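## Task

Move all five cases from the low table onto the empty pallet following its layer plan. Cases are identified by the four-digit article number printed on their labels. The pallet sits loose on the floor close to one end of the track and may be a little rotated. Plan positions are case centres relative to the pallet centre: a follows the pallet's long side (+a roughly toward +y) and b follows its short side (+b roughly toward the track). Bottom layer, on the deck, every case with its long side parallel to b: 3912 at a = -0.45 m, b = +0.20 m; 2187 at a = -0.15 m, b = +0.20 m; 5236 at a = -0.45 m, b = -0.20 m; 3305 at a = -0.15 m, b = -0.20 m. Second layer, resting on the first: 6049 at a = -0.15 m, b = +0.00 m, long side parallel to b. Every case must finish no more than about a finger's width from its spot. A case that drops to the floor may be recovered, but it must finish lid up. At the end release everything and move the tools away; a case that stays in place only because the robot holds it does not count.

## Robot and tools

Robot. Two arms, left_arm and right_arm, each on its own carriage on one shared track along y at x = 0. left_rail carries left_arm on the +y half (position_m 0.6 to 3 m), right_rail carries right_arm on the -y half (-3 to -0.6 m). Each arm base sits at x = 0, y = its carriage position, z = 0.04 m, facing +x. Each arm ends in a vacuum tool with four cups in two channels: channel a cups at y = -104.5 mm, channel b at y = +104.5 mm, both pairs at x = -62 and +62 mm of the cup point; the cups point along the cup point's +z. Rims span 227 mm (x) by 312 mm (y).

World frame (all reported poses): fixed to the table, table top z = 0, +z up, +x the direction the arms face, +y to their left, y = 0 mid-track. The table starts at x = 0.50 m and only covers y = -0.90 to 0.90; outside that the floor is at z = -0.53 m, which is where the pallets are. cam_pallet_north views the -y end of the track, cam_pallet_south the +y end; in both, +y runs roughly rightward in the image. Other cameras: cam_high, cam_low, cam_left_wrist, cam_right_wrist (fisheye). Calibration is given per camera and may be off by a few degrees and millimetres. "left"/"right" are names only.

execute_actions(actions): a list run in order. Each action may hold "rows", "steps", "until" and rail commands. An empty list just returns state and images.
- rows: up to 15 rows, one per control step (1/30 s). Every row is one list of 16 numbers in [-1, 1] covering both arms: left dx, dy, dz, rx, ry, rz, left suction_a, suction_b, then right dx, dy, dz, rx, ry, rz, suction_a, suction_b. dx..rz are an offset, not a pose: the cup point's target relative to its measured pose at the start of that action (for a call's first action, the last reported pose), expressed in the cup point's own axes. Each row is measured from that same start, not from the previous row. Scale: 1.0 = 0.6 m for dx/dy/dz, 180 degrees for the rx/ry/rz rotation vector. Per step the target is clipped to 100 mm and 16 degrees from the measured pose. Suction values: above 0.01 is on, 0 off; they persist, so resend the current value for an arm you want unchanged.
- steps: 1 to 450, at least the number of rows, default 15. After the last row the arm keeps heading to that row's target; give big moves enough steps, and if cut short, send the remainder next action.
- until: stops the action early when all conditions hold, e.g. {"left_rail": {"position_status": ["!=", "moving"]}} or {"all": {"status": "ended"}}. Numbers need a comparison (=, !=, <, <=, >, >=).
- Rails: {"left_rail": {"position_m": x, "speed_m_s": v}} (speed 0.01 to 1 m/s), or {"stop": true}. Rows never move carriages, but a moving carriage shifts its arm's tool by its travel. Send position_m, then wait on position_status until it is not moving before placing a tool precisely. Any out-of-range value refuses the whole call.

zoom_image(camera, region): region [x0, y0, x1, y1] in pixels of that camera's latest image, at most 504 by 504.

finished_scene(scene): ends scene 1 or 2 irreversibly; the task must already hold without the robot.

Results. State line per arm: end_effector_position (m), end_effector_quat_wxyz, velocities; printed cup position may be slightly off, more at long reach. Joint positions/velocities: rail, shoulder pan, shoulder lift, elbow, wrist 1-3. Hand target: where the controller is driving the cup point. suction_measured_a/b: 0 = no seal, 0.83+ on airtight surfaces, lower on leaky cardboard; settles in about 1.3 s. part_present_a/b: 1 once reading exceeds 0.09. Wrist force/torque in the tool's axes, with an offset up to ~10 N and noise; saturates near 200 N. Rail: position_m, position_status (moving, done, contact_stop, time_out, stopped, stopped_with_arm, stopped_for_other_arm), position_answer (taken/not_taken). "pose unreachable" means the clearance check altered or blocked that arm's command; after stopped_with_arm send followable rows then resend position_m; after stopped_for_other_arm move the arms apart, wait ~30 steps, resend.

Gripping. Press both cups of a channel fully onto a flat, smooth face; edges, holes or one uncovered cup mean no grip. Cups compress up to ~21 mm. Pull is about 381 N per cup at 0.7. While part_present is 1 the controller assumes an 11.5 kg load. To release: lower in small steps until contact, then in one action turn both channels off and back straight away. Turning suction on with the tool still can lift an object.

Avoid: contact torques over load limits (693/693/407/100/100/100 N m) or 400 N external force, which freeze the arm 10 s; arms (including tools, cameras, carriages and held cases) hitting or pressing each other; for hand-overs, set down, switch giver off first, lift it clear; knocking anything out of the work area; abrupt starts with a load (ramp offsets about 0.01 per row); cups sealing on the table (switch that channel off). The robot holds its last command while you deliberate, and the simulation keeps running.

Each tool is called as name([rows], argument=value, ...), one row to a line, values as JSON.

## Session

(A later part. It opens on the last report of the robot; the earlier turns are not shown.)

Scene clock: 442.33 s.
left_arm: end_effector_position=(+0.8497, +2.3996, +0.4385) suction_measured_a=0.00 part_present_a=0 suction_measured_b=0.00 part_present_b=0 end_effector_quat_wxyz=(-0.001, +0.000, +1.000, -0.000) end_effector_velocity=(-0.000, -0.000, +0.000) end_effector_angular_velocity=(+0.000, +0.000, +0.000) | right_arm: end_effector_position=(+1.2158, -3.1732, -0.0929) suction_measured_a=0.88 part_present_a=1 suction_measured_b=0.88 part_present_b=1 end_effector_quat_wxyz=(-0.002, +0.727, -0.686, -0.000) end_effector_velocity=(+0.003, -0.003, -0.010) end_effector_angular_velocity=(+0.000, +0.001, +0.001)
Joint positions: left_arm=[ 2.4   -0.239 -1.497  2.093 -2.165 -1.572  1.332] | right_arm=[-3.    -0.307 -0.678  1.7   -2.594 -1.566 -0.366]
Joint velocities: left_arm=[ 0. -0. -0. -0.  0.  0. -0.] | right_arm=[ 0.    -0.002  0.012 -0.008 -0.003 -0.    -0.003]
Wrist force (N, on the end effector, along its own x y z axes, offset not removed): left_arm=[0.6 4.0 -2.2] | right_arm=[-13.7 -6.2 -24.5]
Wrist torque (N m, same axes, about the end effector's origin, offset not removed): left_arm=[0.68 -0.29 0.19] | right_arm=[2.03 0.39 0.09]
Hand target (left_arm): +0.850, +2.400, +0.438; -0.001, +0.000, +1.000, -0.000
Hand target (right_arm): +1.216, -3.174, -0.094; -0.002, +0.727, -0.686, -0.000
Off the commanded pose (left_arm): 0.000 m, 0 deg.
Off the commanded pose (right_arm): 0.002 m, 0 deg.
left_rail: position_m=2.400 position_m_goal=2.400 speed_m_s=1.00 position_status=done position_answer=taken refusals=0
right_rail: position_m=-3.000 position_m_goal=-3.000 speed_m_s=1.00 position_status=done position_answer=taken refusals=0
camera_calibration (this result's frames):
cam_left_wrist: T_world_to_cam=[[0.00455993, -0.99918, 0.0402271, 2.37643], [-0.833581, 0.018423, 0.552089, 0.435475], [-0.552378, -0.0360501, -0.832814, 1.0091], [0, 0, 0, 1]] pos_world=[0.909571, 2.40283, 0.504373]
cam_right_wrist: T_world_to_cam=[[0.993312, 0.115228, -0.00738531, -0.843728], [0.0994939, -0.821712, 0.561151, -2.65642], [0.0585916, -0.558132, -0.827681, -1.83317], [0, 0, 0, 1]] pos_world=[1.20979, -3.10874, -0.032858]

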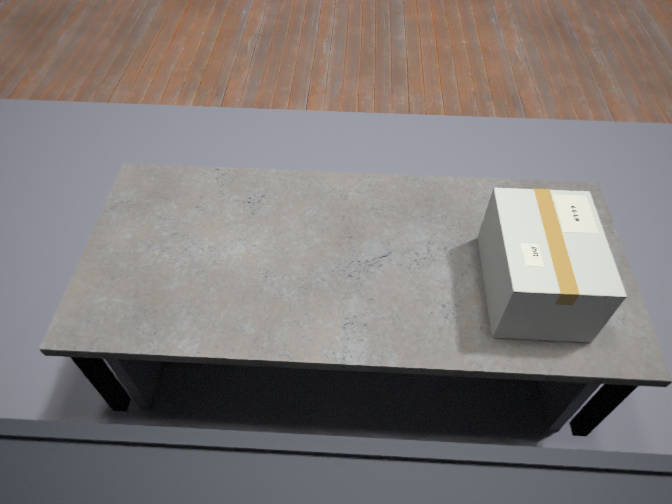

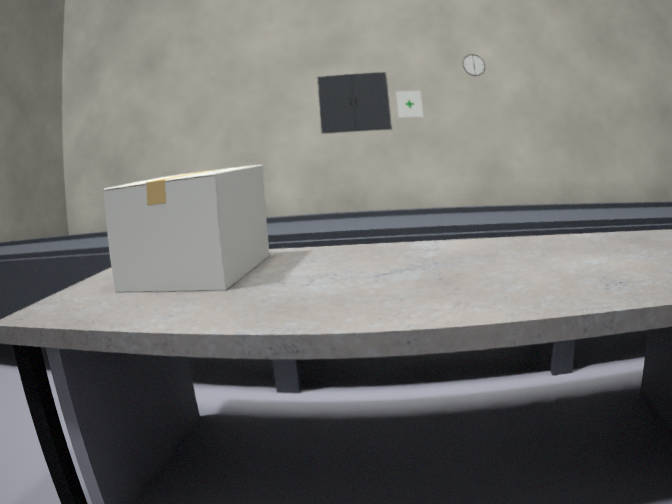

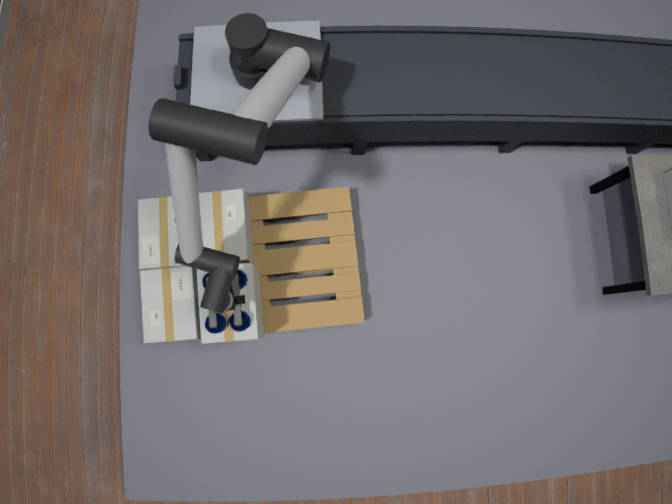

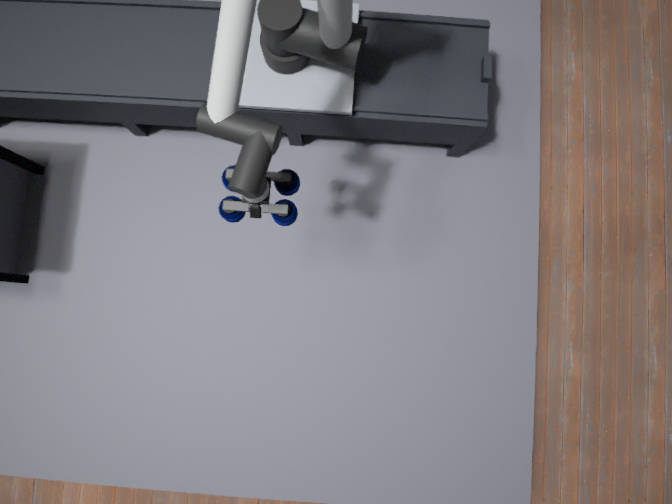

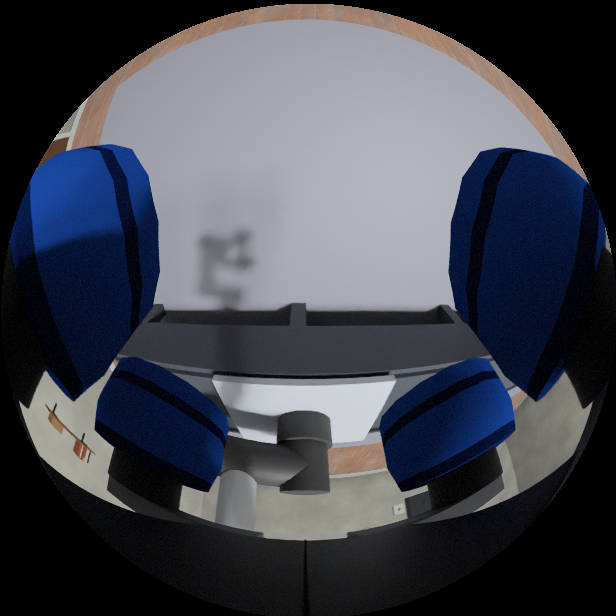

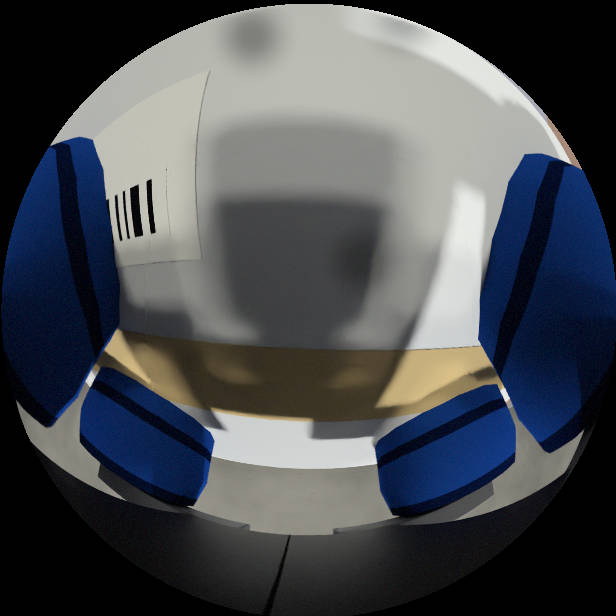

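Move to (1.195,-3.203,-0.157).

execute_actions([
  {"rows":[[0,0,0,0,0,0,0,0,0.004,0.003,0.01,0,0,0,1,1],[0,0,0,0,0,0,0,0,0.009,0.007,0.022,0,0,0,1,1],[0,0,0,0,0,0,0,0,0.015,0.012,0.037,0,0,0,1,1],[0,0,0,0,0,0,0,0,0.021,0.017,0.052,0,0,0,1,1],[0,0,0,0,0,0,0,0,0.027,0.022,0.067,0,0,0,1,1],[0,0,0,0,0,0,0,0,0.033,0.027,0.082,0,0,0,1,1],[0,0,0,0,0,0,0,0,0.039,0.031,0.094,0,0,0,1,1],[0,0,0,0,0,0,0,0,0.044,0.034,0.102,0,0,0,1,1],[0,0,0,0,0,0,0,0,0.047,0.036,0.106,0,0,0,1,1],[0,0,0,0,0,0,0,0,0.048,0.037,0.107,0,0,0,1,1]],"steps":18},
])

zoom_image(camera="cam_pallet_north", region=[170, 230, 300, 360])

Scene clock: 450.30 s.
left_arm: end_effector_position=(+0.8497, +2.3996, +0.4385) suction_measured_a=0.00 part_present_a=0 suction_measured_b=0.00 part_present_b=0 end_effector_quat_wxyz=(-0.001, +0.000, +1.000, -0.000) end_effector_velocity=(+0.000, -0.000, -0.000) end_effector_angular_velocity=(+0.000, +0.000, -0.000) | right_arm: end_effector_position=(+1.1959, -3.2025, -0.1565) suction_measured_a=0.88 part_present_a=1 suction_measured_b=0.88 part_present_b=1 end_effector_quat_wxyz=(-0.002, +0.727, -0.686, -0.000) end_effector_velocity=(-0.002, -0.004, -0.008) end_effector_angular_velocity=(-0.000, -0.001, +0.001)
Joint positions: left_arm=[ 2.4   -0.239 -1.497  2.093 -2.165 -1.572  1.332] | right_arm=[-3.    -0.335 -0.622  1.714 -2.664 -1.566 -0.394]
Joint velocities: left_arm=[ 0. -0.  0. -0.  0.  0.  0.] | right_arm=[ 0.    -0.004  0.008  0.001 -0.009  0.    -0.005]
Wrist force (N, on the end effector, along its own x y z axes, offset not removed): left_arm=[4.4 -2.1 -0.5] | right_arm=[-0.9 -4.5 -24.2]
Wrist torque (N m, same axes, about the end effector's origin, offset not removed): left_arm=[-0.18 -0.99 0.23] | right_arm=[1.39 1.10 0.23]
Hand target (left_arm): +0.850, +2.400, +0.438; -0.001, +0.000, +1.000, -0.000
Hand target (right_arm): +1.196, -3.203, -0.157; -0.002, +0.727, -0.686, -0.000
Off the commanded pose (left_arm): 0.000 m, 0 deg.
Off the commanded pose (right_arm): 0.001 m, 0 deg.
left_rail: position_m=2.400 position_m_goal=2.400 speed_m_s=1.00 position_status=done position_answer=taken refusals=0
right_rail: position_m=-3.000 position_m_goal=-3.000 speed_m_s=1.00 position_status=done position_answer=taken refusals=0
camera_calibration (this result's frames):
cam_left_wrist: T_world_to_cam=[[0.00456, -0.99918, 0.040227, 2.37643], [-0.833581, 0.0184229, 0.552089, 0.435475], [-0.552378, -0.03605, -0.832814, 1.0091], [0, 0, 0, 1]] pos_world=[0.909571, 2.40283, 0.504373]
cam_right_wrist: T_world_to_cam=[[0.993315, 0.115197, -0.00736856, -0.821128], [0.0994662, -0.821785, 0.561049, -2.643], [0.0585758, -0.558031, -0.82775, -1.90066], [0, 0, 0, 1]] pos_world=[1.18986, -3.13801, -0.0964655]

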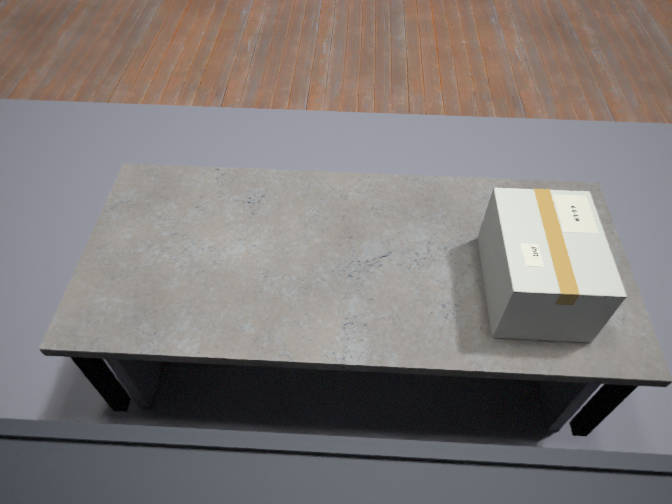

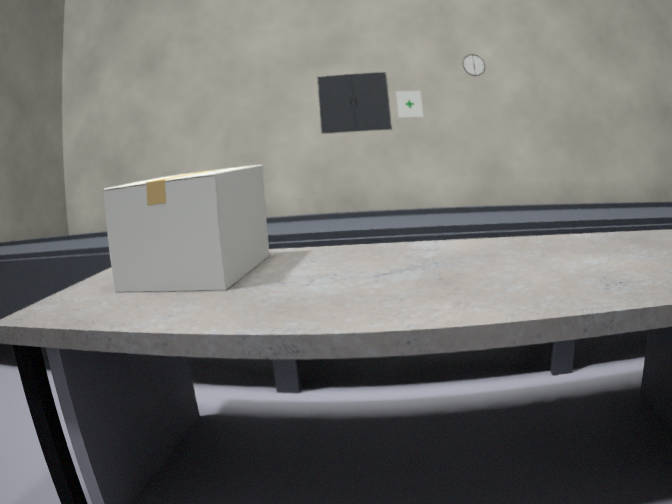

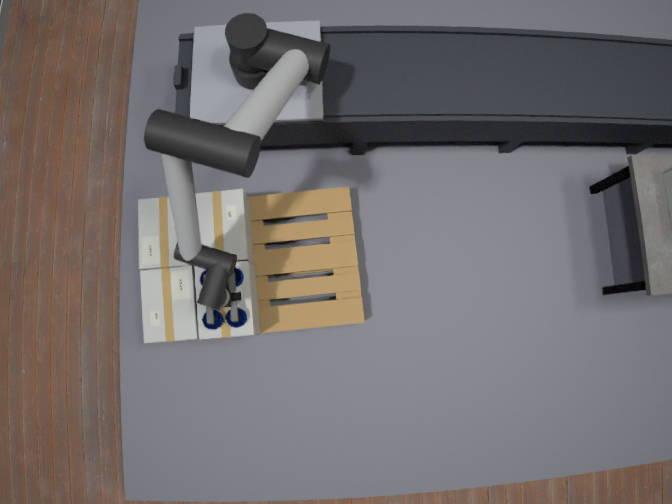

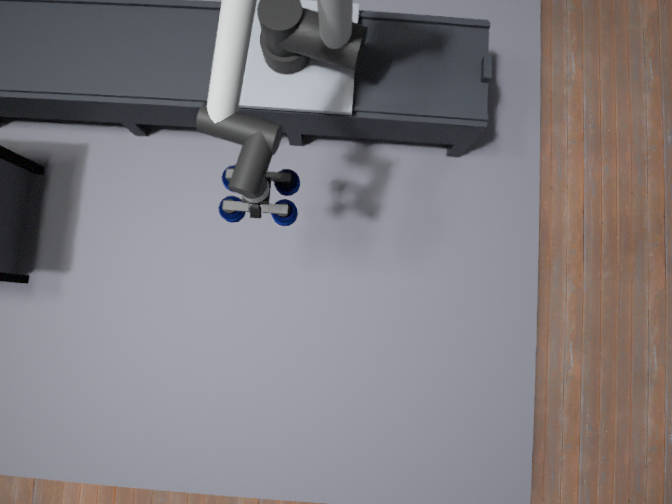

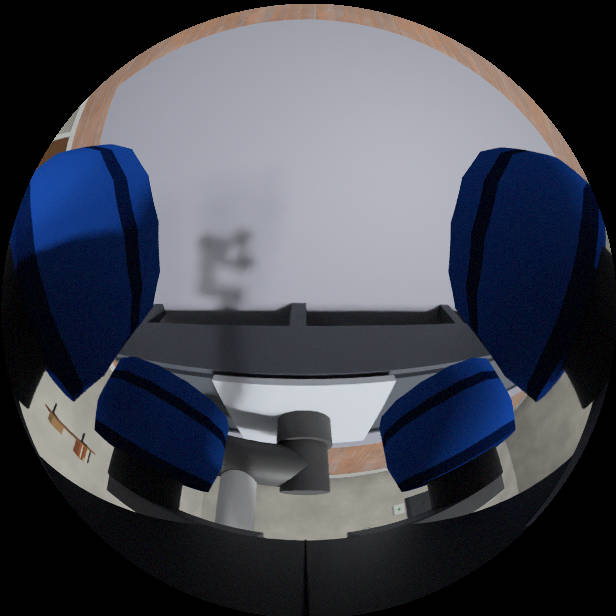

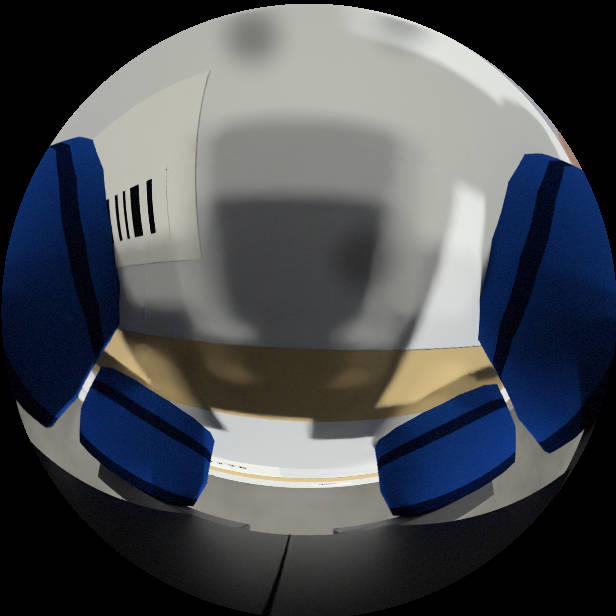

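Region (170, 230, 300, 360) of cam_pallet_north's 672x504 image, scaled by 3.877, with more detail than that image has.

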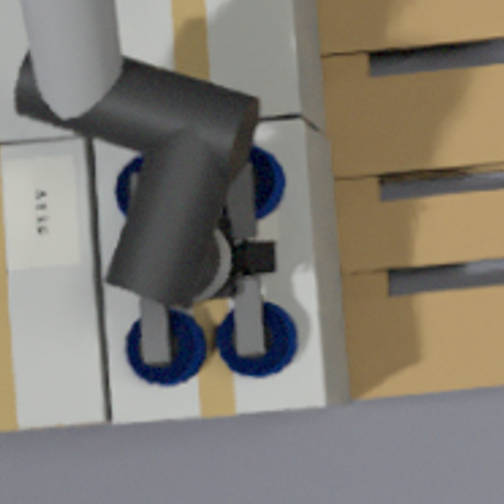

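execute_actions([
  {"rows":[[0,0,0,0,0,0,0,0,0.003,0.002,0.001,0,0,0,1,1],[0,0,0,0,0,0,0,0,0.007,0.004,0.003,0,0,0,1,1],[0,0,0,0,0,0,0,0,0.01,0.006,0.006,0,0,0,1,1],[0,0,0,0,0,0,0,0,0.011,0.006,0.009,0,0,0,1,1],[0,0,0,0,0,0,0,0,0.011,0.006,0.012,0,0,0,1,1],[0,0,0,0,0,0,0,0,0.011,0.006,0.014,0,0,0,1,1],[0,0,0,0,0,0,0,0,0.011,0.006,0.0155,0,0,0,1,1]],"steps":12},
  {"rows":[[0,0,0,0,0,0,0,0,0,0,0,0,0,0,0,0],[0,0,0,0,0,0,0,0,0,0,-0.002,0,0,0,0,0],[0,0,0,0,0,0,0,0,0,0,-0.004,0,0,0,0,0],[0,0,0,0,0,0,0,0,0,0,-0.007,0,0,0,0,0],[0,0,0,0,0,0,0,0,0,0,-0.01,0,0,0,0,0],[0,0,0,0,0,0,0,0,0,0,-0.014,0,0,0,0,0],[0,0,0,0,0,0,0,0,0,0,-0.018,0,0,0,0,0],[0,0,0,0,0,0,0,0,0,0,-0.023,0,0,0,0,0],[0,0,0,0,0,0,0,0,0,0,-0.028,0,0,0,0,0],[0,0,0,0,0,0,0,0,0,0,-0.034,0,0,0,0,0],[0,0,0,0,0,0,0,0,0,0,-0.042,0,0,0,0,0],[0,0,0,0,0,0,0,0,0,0,-0.055,0,0,0,0,0],[0,0,0,0,0,0,0,0,0,0,-0.075,0,0,0,0,0],[0,0,0,0,0,0,0,0,0,0,-0.1,0,0,0,0,0],[0,0,0,0,0,0,0,0,0,0,-0.2,0,0,0,0,0]],"steps":20},
  {"right_rail":{"position_m":-0.9},"rows":[[0,0,0,0,0,0,0,0,-0.4,0.3,-0.95,0,0,0,0,0]],"steps":44},
  {"rows":[[0,0,0,0,0,0,0,0,-0.548,0.307,0,0,0,0.0183,0,0]],"steps":36},
])

zoom_image(camera="cam_pallet_north", region=[130, 180, 300, 355])

zoom_image(camera="cam_right_wrist", region=[180, 100, 460, 330])

Scene clock: 474.53 s.
left_arm: end_effector_position=(+0.8497, +2.3996, +0.4385) suction_measured_a=0.00 part_present_a=0 suction_measured_b=0.00 part_present_b=0 end_effector_quat_wxyz=(-0.001, +0.000, +1.000, -0.000) end_effector_velocity=(-0.000, +0.000, +0.000) end_effector_angular_velocity=(-0.000, -0.000, -0.000) | right_arm: end_effector_position=(+0.7936, -0.5657, +0.5058) suction_measured_a=0.00 part_present_a=0 suction_measured_b=0.00 part_present_b=0 end_effector_quat_wxyz=(-0.002, +0.707, -0.707, +0.001) end_effector_velocity=(-0.000, -0.000, +0.000) end_effector_angular_velocity=(-0.001, -0.000, -0.001)
Joint positions: left_arm=[ 2.4   -0.239 -1.497  2.093 -2.165 -1.572  1.332] | right_arm=[-0.9    0.162 -1.531  2.023 -2.067 -1.569  0.162]
Joint velocities: left_arm=[ 0.  0. -0. -0.  0. -0.  0.] | right_arm=[ 0.     0.    -0.    -0.     0.    -0.001  0.001]
Wrist force (N, on the end effector, along its own x y z axes, offset not removed): left_arm=[2.1 2.0 3.3] | right_arm=[-4.8 -6.2 3.1]
Wrist torque (N m, same axes, about the end effector's origin, offset not removed): left_arm=[0.64 -0.72 0.01] | right_arm=[-0.53 1.08 -0.06]
Hand target (left_arm): +0.850, +2.400, +0.438; -0.001, +0.000, +1.000, -0.000
Hand target (right_arm): +0.794, -0.566, +0.506; -0.002, +0.707, -0.707, +0.001
Off the commanded pose (left_arm): 0.000 m, 0 deg.
Off the commanded pose (right_arm): 0.001 m, 0 deg.
left_rail: position_m=2.400 position_m_goal=2.400 speed_m_s=1.00 position_status=done position_answer=taken refusals=0
right_rail: position_m=-0.900 position_m_goal=-0.900 speed_m_s=1.00 position_status=done position_answer=taken refusals=0
camera_calibration (this result's frames):
cam_left_wrist: T_world_to_cam=[[0.0045601, -0.99918, 0.0402271, 2.37643], [-0.833581, 0.0184228, 0.552089, 0.435475], [-0.552378, -0.0360501, -0.832814, 1.0091], [0, 0, 0, 1]] pos_world=[0.909571, 2.40283, 0.504373]
cam_right_wrist: T_world_to_cam=[[0.998303, 0.0578344, -0.00682903, -0.757081], [0.0516445, -0.825008, 0.562756, -0.772453], [0.0269127, -0.562154, -0.826595, 0.164726], [0, 0, 0, 1]] pos_world=[0.791255, -0.500892, 0.565695]

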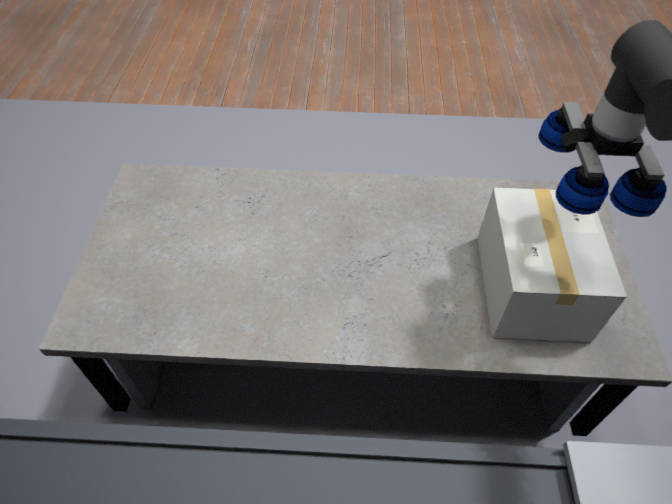

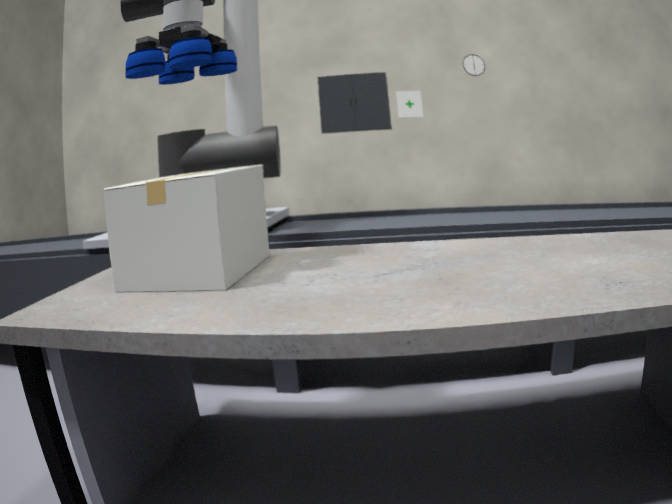

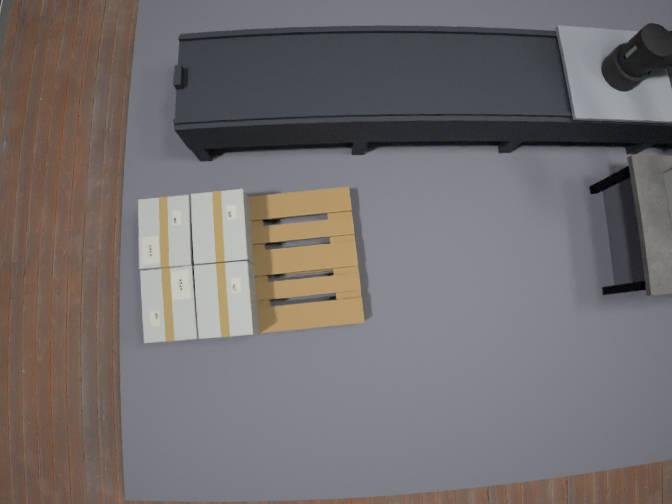

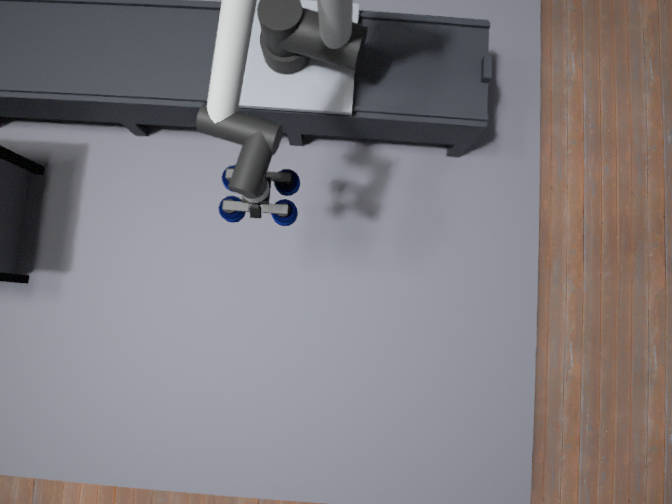

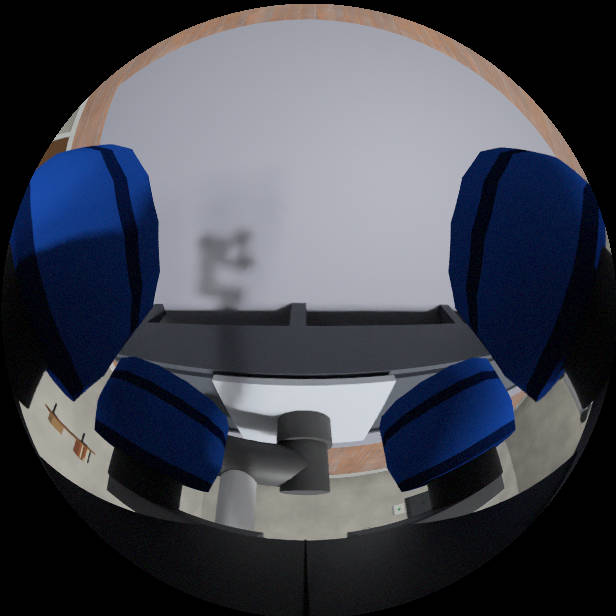

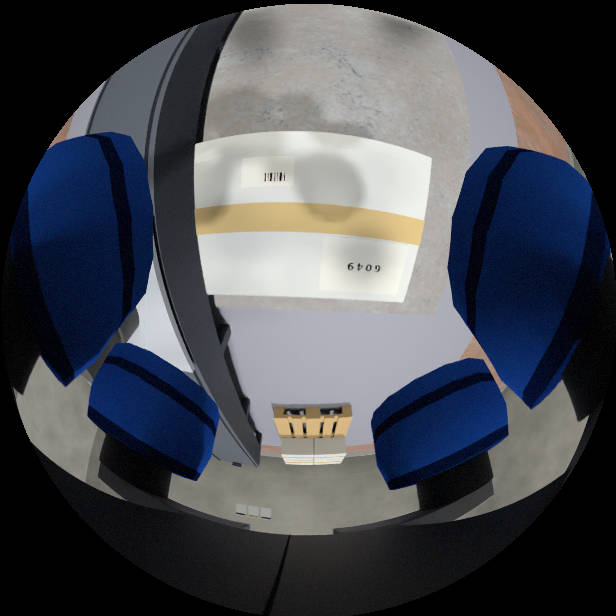

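Region (130, 180, 300, 355) of cam_pallet_north's 672x504 image, scaled by 2.880, with more detail than that image has; it fills the left 490 columns of this view, and the rest is white.

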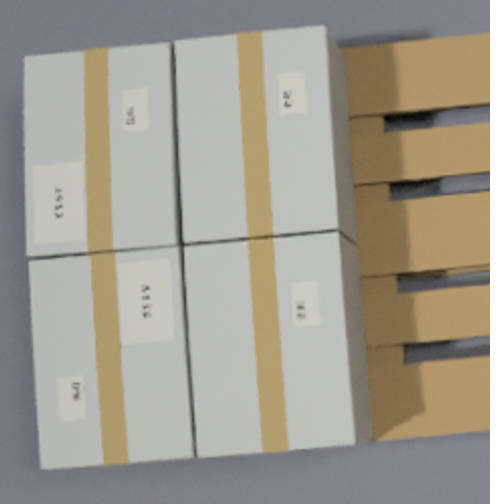

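Region (180, 100, 460, 330) of cam_right_wrist's 616x616 image, scaled by 1.800, with more detail than that image has; it fills the top 414 rows of this view, and the rest is white.

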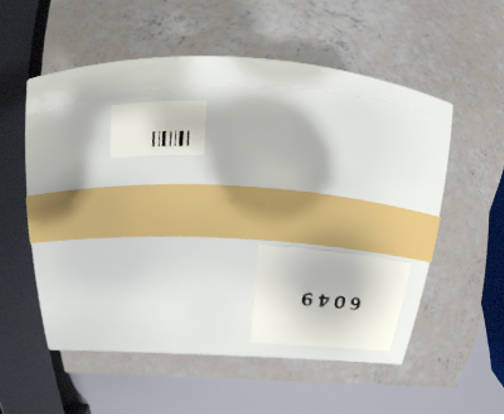

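execute_actions([
  {"rows":[[0,0,0,0,0,0,0,0,-0.012,-0.003,0.1,0,0,0,0,0],[0,0,0,0,0,0,0,0,-0.012,-0.003,0.406,0,0,0,0,0]],"steps":26},
  {"rows":[[0,0,0,0,0,0,0,0,0,0,0.01,0,0,0,1,1],[0,0,0,0,0,0,0,0,0,0,0.02,0,0,0,1,1],[0,0,0,0,0,0,0,0,0,0,0.03,0,0,0,1,1],[0,0,0,0,0,0,0,0,0,0,0.038,0,0,0,1,1],[0,0,0,0,0,0,0,0,0,0,0.045,0,0,0,1,1],[0,0,0,0,0,0,0,0,0,0,0.05,0,0,0,1,1],[0,0,0,0,0,0,0,0,0,0,0.054,0,0,0,1,1],[0,0,0,0,0,0,0,0,0,0,0.058,0,0,0,1,1],[0,0,0,0,0,0,0,0,0,0,0.061,0,0,0,1,1],[0,0,0,0,0,0,0,0,0,0,0.063,0,0,0,1,1]],"steps":24},
  {"rows":[[0,0,0,0,0,0,0,0,0,0,-0.01,0,0,0,1,1],[0,0,0,0,0,0,0,0,0,0,-0.025,0,0,0,1,1],[0,0,0,0,0,0,0,0,0,0,-0.045,0,0,0,1,1],[0,0,0,0,0,0,0,0,0,0,-0.07,0,0,0,1,1],[0,0,0,0,0,0,0,0,0,0,-0.09,0,0,0,1,1],[0,0,0,0,0,0,0,0,0,0,-0.105,0,0,0,1,1],[0,0,0,0,0,0,0,0,0,0,-0.115,0,0,0,1,1],[0,0,0,0,0,0,0,0,0,0,-0.12,0,0,0,1,1]],"steps":13},
  {"right_rail":{"position_m":-3.0},"rows":[[0,0,0,0,0,0,0,0,0.009,-0.003,0,0,0,0,1,1],[0,0,0,0,0,0,0,0,0.028,-0.01,0,0,0,0,1,1],[0,0,0,0,0,0,0,0,0.056,-0.02,0,0,0,0,1,1],[0,0,0,0,0,0,0,0,0.093,-0.034,0,0,0,0,1,1],[0,0,0,0,0,0,0,0,0.14,-0.05,0,0,0,0,1,1],[0,0,0,0,0,0,0,0,0.187,-0.067,0,0,0,0,1,1],[0,0,0,0,0,0,0,0,0.243,-0.088,0,0,0,0,1,1],[0,0,0,0,0,0,0,0,0.3,-0.108,0,0,0,0,1,1],[0,0,0,0,0,0,0,0,0.355,-0.128,0,0,0,0,1,1],[0,0,0,0,0,0,0,0,0.933,-0.337,0,0,0,0,1,1]],"steps":42},
  {"rows":[[0,0,0,0,0,0,0,0,0,0,0.01,0,0,-0.001,1,1],[0,0,0,0,0,0,0,0,0,0,0.025,0,0,-0.002,1,1],[0,0,0,0,0,0,0,0,0,0,0.045,0,0,-0.003,1,1],[0,0,0,0,0,0,0,0,0,0,0.07,0,0,-0.005,1,1],[0,0,0,0,0,0,0,0,0,0,0.095,0,0,-0.007,1,1],[0,0,0,0,0,0,0,0,0,0,0.12,0,0,-0.009,1,1],[0,0,0,0,0,0,0,0,0,0,0.145,0,0,-0.011,1,1],[0,0,0,0,0,0,0,0,0,0,0.17,0,0,-0.013,1,1],[0,0,0,0,0,0,0,0,0,0,0.195,0,0,-0.015,1,1],[0,0,0,0,0,0,0,0,0,0,0.22,0,0,-0.017,1,1],[0,0,0,0,0,0,0,0,0,0,0.245,0,0,-0.0183,1,1],[0,0,0,0,0,0,0,0,0,0,0.27,0,0,-0.0183,1,1],[0,0,0,0,0,0,0,0,0,0,0.29,0,0,-0.0183,1,1],[0,0,0,0,0,0,0,0,0,0,0.305,0,0,-0.0183,1,1],[0,0,0,0,0,0,0,0,0,0,0.315,0,0,-0.0183,1,1]],"steps":39},
  {"rows":[[0,0,0,0,0,0,0,0,0,0,0.008,0,0,0,1,1],[0,0,0,0,0,0,0,0,0,0,0.018,0,0,0,1,1],[0,0,0,0,0,0,0,0,0,0,0.028,0,0,0,1,1],[0,0,0,0,0,0,0,0,0,0,0.035,0,0,0,1,1],[0,0,0,0,0,0,0,0,0,0,0.04,0,0,0,1,1]],"steps":10},
])

zoom_image(camera="cam_pallet_north", region=[130, 180, 300, 355])

Scene clock: 513.17 s.
left_arm: end_effector_position=(+0.8497, +2.3996, +0.4385) suction_measured_a=0.00 part_present_a=0 suction_measured_b=0.00 part_present_b=0 end_effector_quat_wxyz=(-0.001, +0.000, +1.000, -0.000) end_effector_velocity=(+0.000, -0.000, -0.000) end_effector_angular_velocity=(+0.000, +0.000, +0.000) | right_arm: end_effector_position=(+0.9994, -3.2146, +0.0812) suction_measured_a=0.88 part_present_a=1 suction_measured_b=0.88 part_present_b=1 end_effector_quat_wxyz=(-0.003, +0.728, -0.686, -0.000) end_effector_velocity=(+0.001, -0.000, -0.025) end_effector_angular_velocity=(-0.001, -0.002, -0.000)
Joint positions: left_arm=[ 2.4   -0.239 -1.497  2.093 -2.165 -1.572  1.332] | right_arm=[-3.    -0.411 -0.991  2.03  -2.612 -1.565 -0.47 ]
Joint velocities: left_arm=[ 0. -0.  0. -0. -0. -0. -0.] | right_arm=[ 0.     0.     0.028  0.003 -0.033 -0.     0.   ]
Wrist force (N, on the end effector, along its own x y z axes, offset not removed): left_arm=[-0.1 7.0 2.0] | right_arm=[0.6 5.2 -49.8]
Wrist torque (N m, same axes, about the end effector's origin, offset not removed): left_arm=[1.19 -0.46 0.07] | right_arm=[-1.77 0.36 -0.05]
Hand target (left_arm): +0.850, +2.400, +0.438; -0.001, +0.000, +1.000, -0.000
Hand target (right_arm): +0.999, -3.215, +0.079; -0.003, +0.727, -0.686, -0.000
Off the commanded pose (left_arm): 0.000 m, 0 deg.
Off the commanded pose (right_arm): 0.002 m, 0 deg.
left_rail: position_m=2.400 position_m_goal=2.400 speed_m_s=1.00 position_status=done position_answer=taken refusals=0
right_rail: position_m=-3.000 position_m_goal=-3.000 speed_m_s=1.00 position_status=done position_answer=taken refusals=0
camera_calibration (this result's frames):
cam_left_wrist: T_world_to_cam=[[0.00455999, -0.99918, 0.040227, 2.37643], [-0.833581, 0.0184229, 0.552089, 0.435475], [-0.552378, -0.03605, -0.832814, 1.0091], [0, 0, 0, 1]] pos_world=[0.909571, 2.40283, 0.504373]
cam_right_wrist: T_world_to_cam=[[0.993299, 0.11542, -0.00594282, -0.622126], [0.0988745, -0.822036, 0.560786, -2.76697], [0.0598406, -0.557615, -0.82794, -1.69909], [0, 0, 0, 1]] pos_world=[0.993214, -3.15019, 0.141237]

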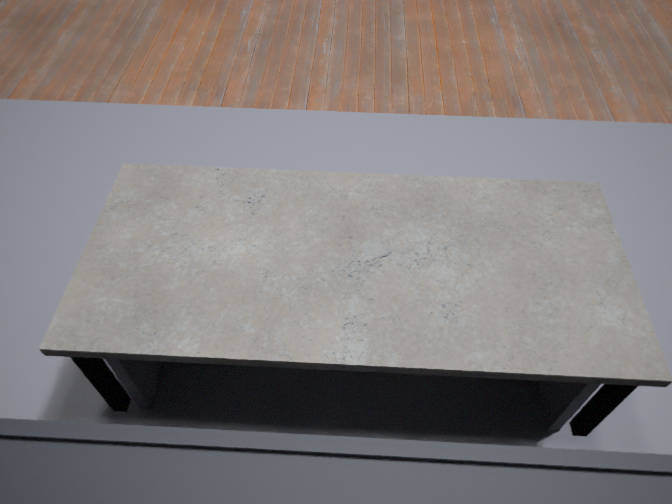

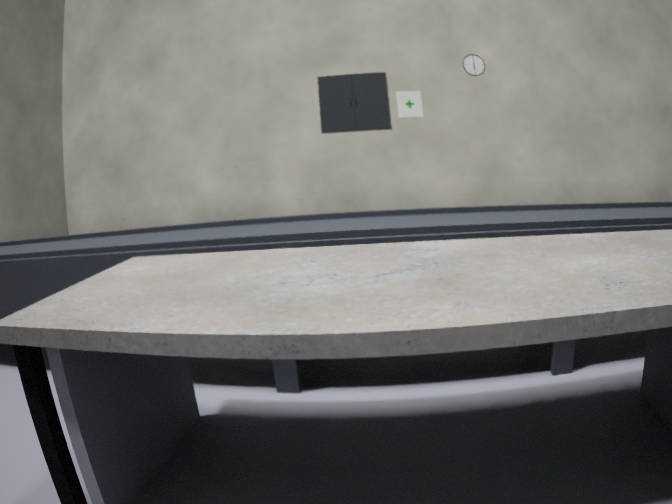

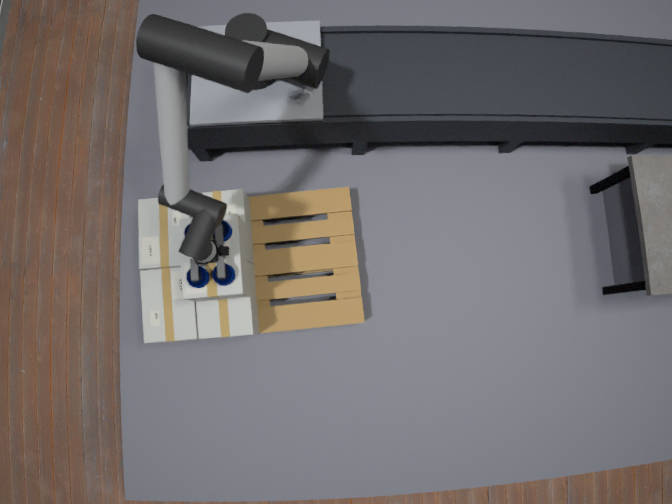

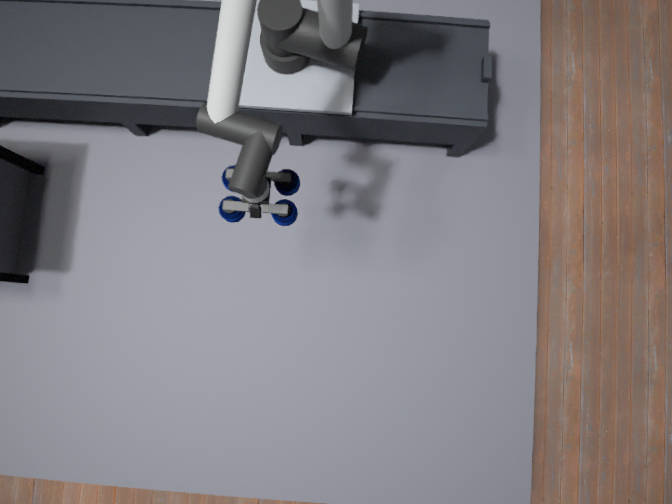

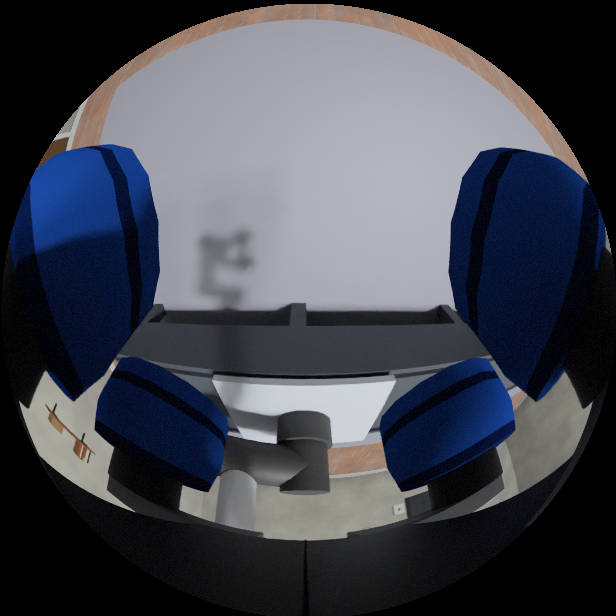

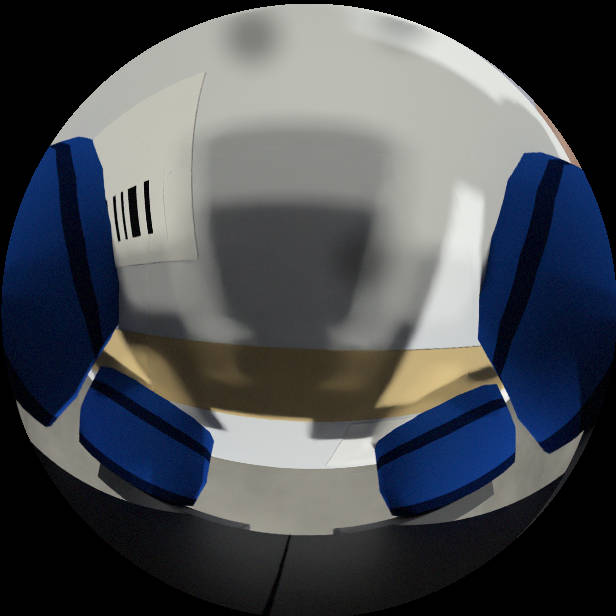

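Region (130, 180, 300, 355) of cam_pallet_north's 672x504 image, scaled by 2.880, with more detail than that image has; it fills the left 490 columns of this view, and the rest is white.

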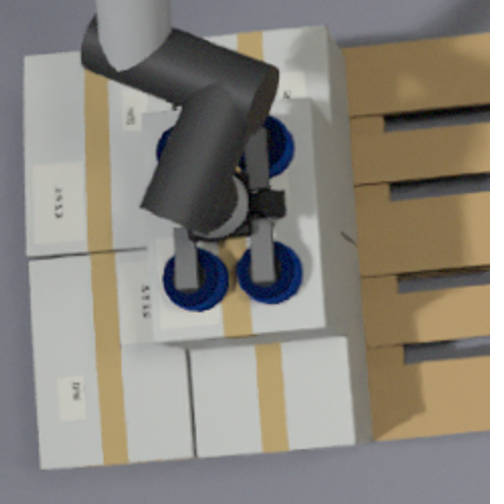

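execute_actions([
  {"rows":[[0,0,0,0,0,0,0,0,0.002,0.001,0.004,0,0,0,1,1],[0,0,0,0,0,0,0,0,0.004,0.003,0.005,0,0,0,1,1],[0,0,0,0,0,0,0,0,0.004,0.003,0.007,0,0,0,1,1],[0,0,0,0,0,0,0,0,0.004,0.003,0.009,0,0,0,1,1],[0,0,0,0,0,0,0,0,0.004,0.003,0.0105,0,0,0,1,1]],"steps":10},
  {"rows":[[0,0,0,0,0,0,0,0,0,0,0,0,0,0,0,0],[0,0,0,0,0,0,0,0,0,0,-0.002,0,0,0,0,0],[0,0,0,0,0,0,0,0,0,0,-0.004,0,0,0,0,0],[0,0,0,0,0,0,0,0,0,0,-0.007,0,0,0,0,0],[0,0,0,0,0,0,0,0,0,0,-0.01,0,0,0,0,0],[0,0,0,0,0,0,0,0,0,0,-0.014,0,0,0,0,0],[0,0,0,0,0,0,0,0,0,0,-0.018,0,0,0,0,0],[0,0,0,0,0,0,0,0,0,0,-0.023,0,0,0,0,0],[0,0,0,0,0,0,0,0,0,0,-0.028,0,0,0,0,0],[0,0,0,0,0,0,0,0,0,0,-0.034,0,0,0,0,0],[0,0,0,0,0,0,0,0,0,0,-0.042,0,0,0,0,0],[0,0,0,0,0,0,0,0,0,0,-0.055,0,0,0,0,0],[0,0,0,0,0,0,0,0,0,0,-0.075,0,0,0,0,0],[0,0,0,0,0,0,0,0,0,0,-0.1,0,0,0,0,0],[0,0,0,0,0,0,0,0,0,0,-0.2,0,0,0,0,0]],"steps":20},
  {"rows":[[0,0,0,0,0,0,0,0,-0.9,0.3,-0.3,0,0,0,0,0]],"steps":30},
])

zoom_image(camera="cam_pallet_north", region=[130, 180, 300, 355])

Scene clock: 534.20 s.
left_arm: end_effector_position=(+0.8497, +2.3996, +0.4385) suction_measured_a=0.00 part_present_a=0 suction_measured_b=0.00 part_present_b=0 end_effector_quat_wxyz=(-0.001, +0.000, +1.000, -0.000) end_effector_velocity=(+0.000, +0.000, -0.000) end_effector_angular_velocity=(+0.000, +0.000, +0.000) | right_arm: end_effector_position=(+0.7938, -2.7194, +0.3470) suction_measured_a=0.00 part_present_a=0 suction_measured_b=0.00 part_present_b=0 end_effector_quat_wxyz=(-0.005, +0.729, -0.685, +0.002) end_effector_velocity=(-0.105, +0.305, +0.108) end_effector_angular_velocity=(-0.011, +0.005, -0.009)
Joint positions: left_arm=[ 2.4   -0.239 -1.497  2.093 -2.165 -1.572  1.332] | right_arm=[-3.     0.098 -1.429  2.178 -2.329 -1.568  0.036]
Joint velocities: left_arm=[ 0. -0.  0. -0.  0.  0. -0.] | right_arm=[ 0.     0.389 -0.099 -0.082  0.187 -0.014  0.398]
Wrist force (N, on the end effector, along its own x y z axes, offset not removed): left_arm=[-1.0 5.5 6.4] | right_arm=[-13.2 -0.5 -5.6]
Wrist torque (N m, same axes, about the end effector's origin, offset not removed): left_arm=[0.86 -0.46 0.14] | right_arm=[0.11 2.21 -0.04]
Hand target (left_arm): +0.850, +2.400, +0.438; -0.001, +0.000, +1.000, -0.000
Hand target (right_arm): +0.785, -2.692, +0.357; -0.004, +0.728, -0.686, +0.002
Off the commanded pose (left_arm): 0.000 m, 0 deg.
Off the commanded pose (right_arm): 0.033 m, 0 deg.
left_rail: position_m=2.400 position_m_goal=2.400 speed_m_s=1.00 position_status=done position_answer=taken refusals=0
right_rail: position_m=-3.000 position_m_goal=-3.000 speed_m_s=1.00 position_status=done position_answer=taken refusals=0
camera_calibration (this result's frames):
cam_left_wrist: T_world_to_cam=[[0.00456012, -0.99918, 0.0402272, 2.37642], [-0.833581, 0.0184229, 0.552089, 0.435475], [-0.552378, -0.0360502, -0.832814, 1.0091], [0, 0, 0, 1]] pos_world=[0.909571, 2.40283, 0.504373]
cam_right_wrist: T_world_to_cam=[[0.992926, 0.118735, -0.00072183, -0.466032], [0.0986177, -0.821276, 0.561944, -2.48681], [0.0661297, -0.558039, -0.827175, -1.197], [0, 0, 0, 1]] pos_world=[0.787135, -2.65499, 0.406982]

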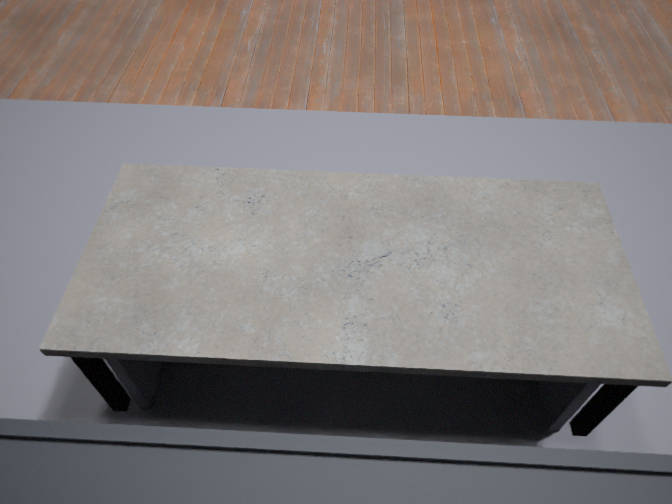

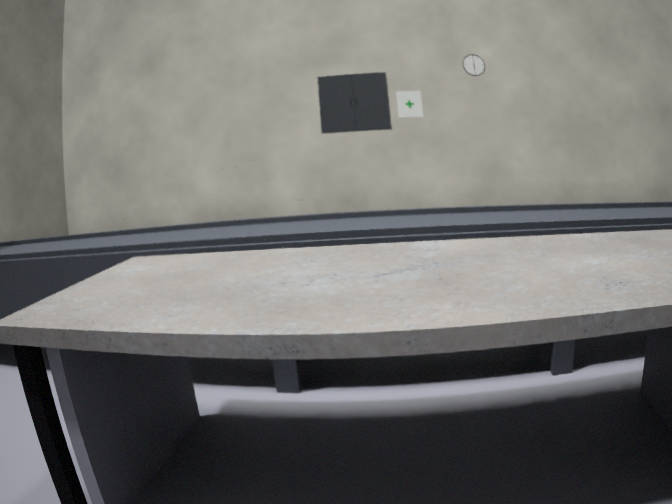

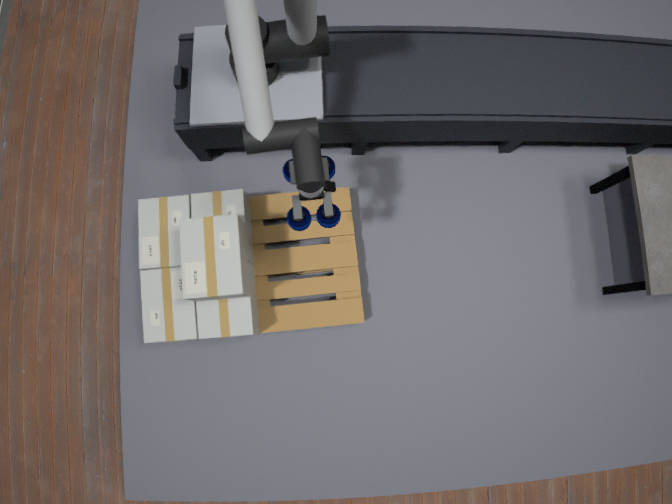

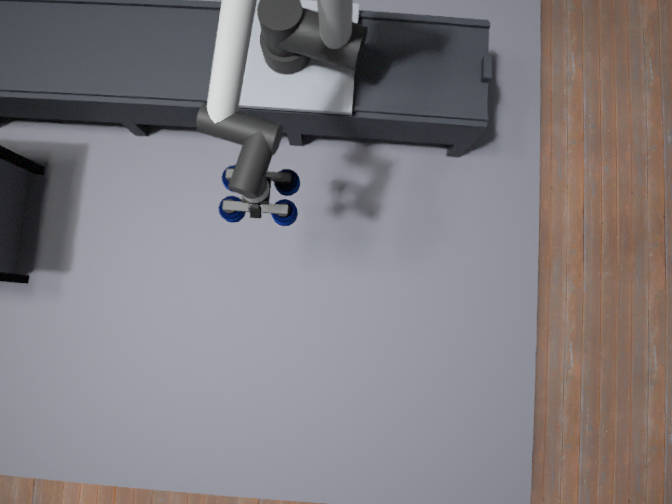

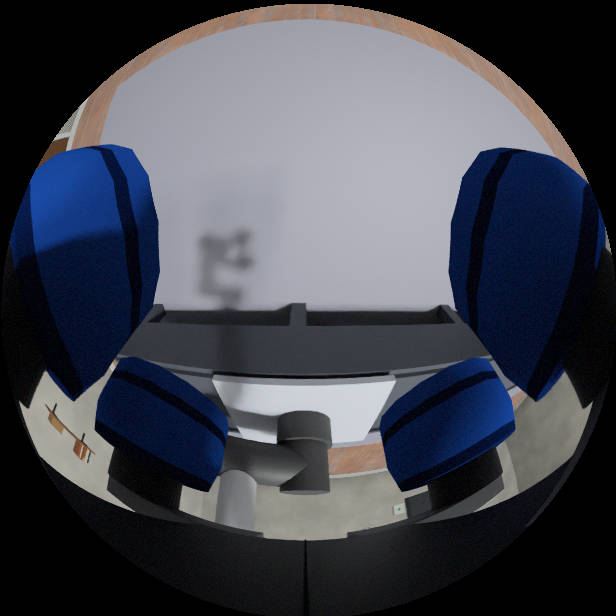

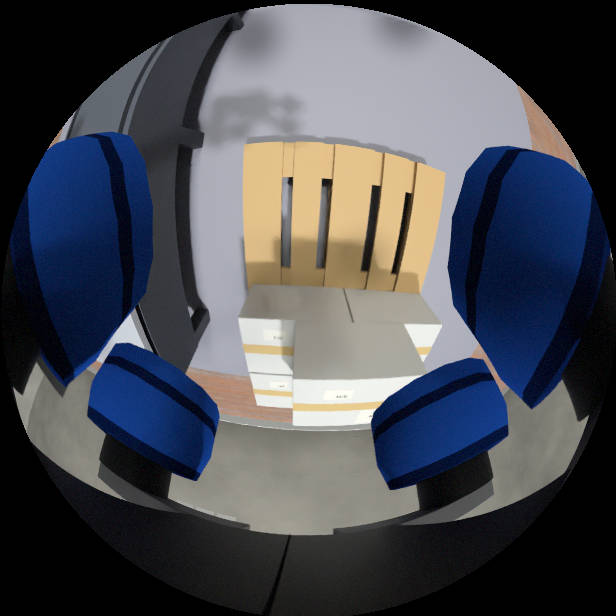

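Region (130, 180, 300, 355) of cam_pallet_north's 672x504 image, scaled by 2.880, with more detail than that image has; it fills the left 490 columns of this view, and the rest is white.

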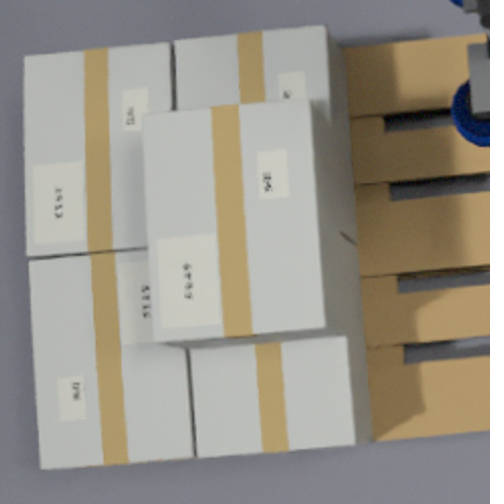

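finished_scene(scene=1)

The scene is finished: the task was done.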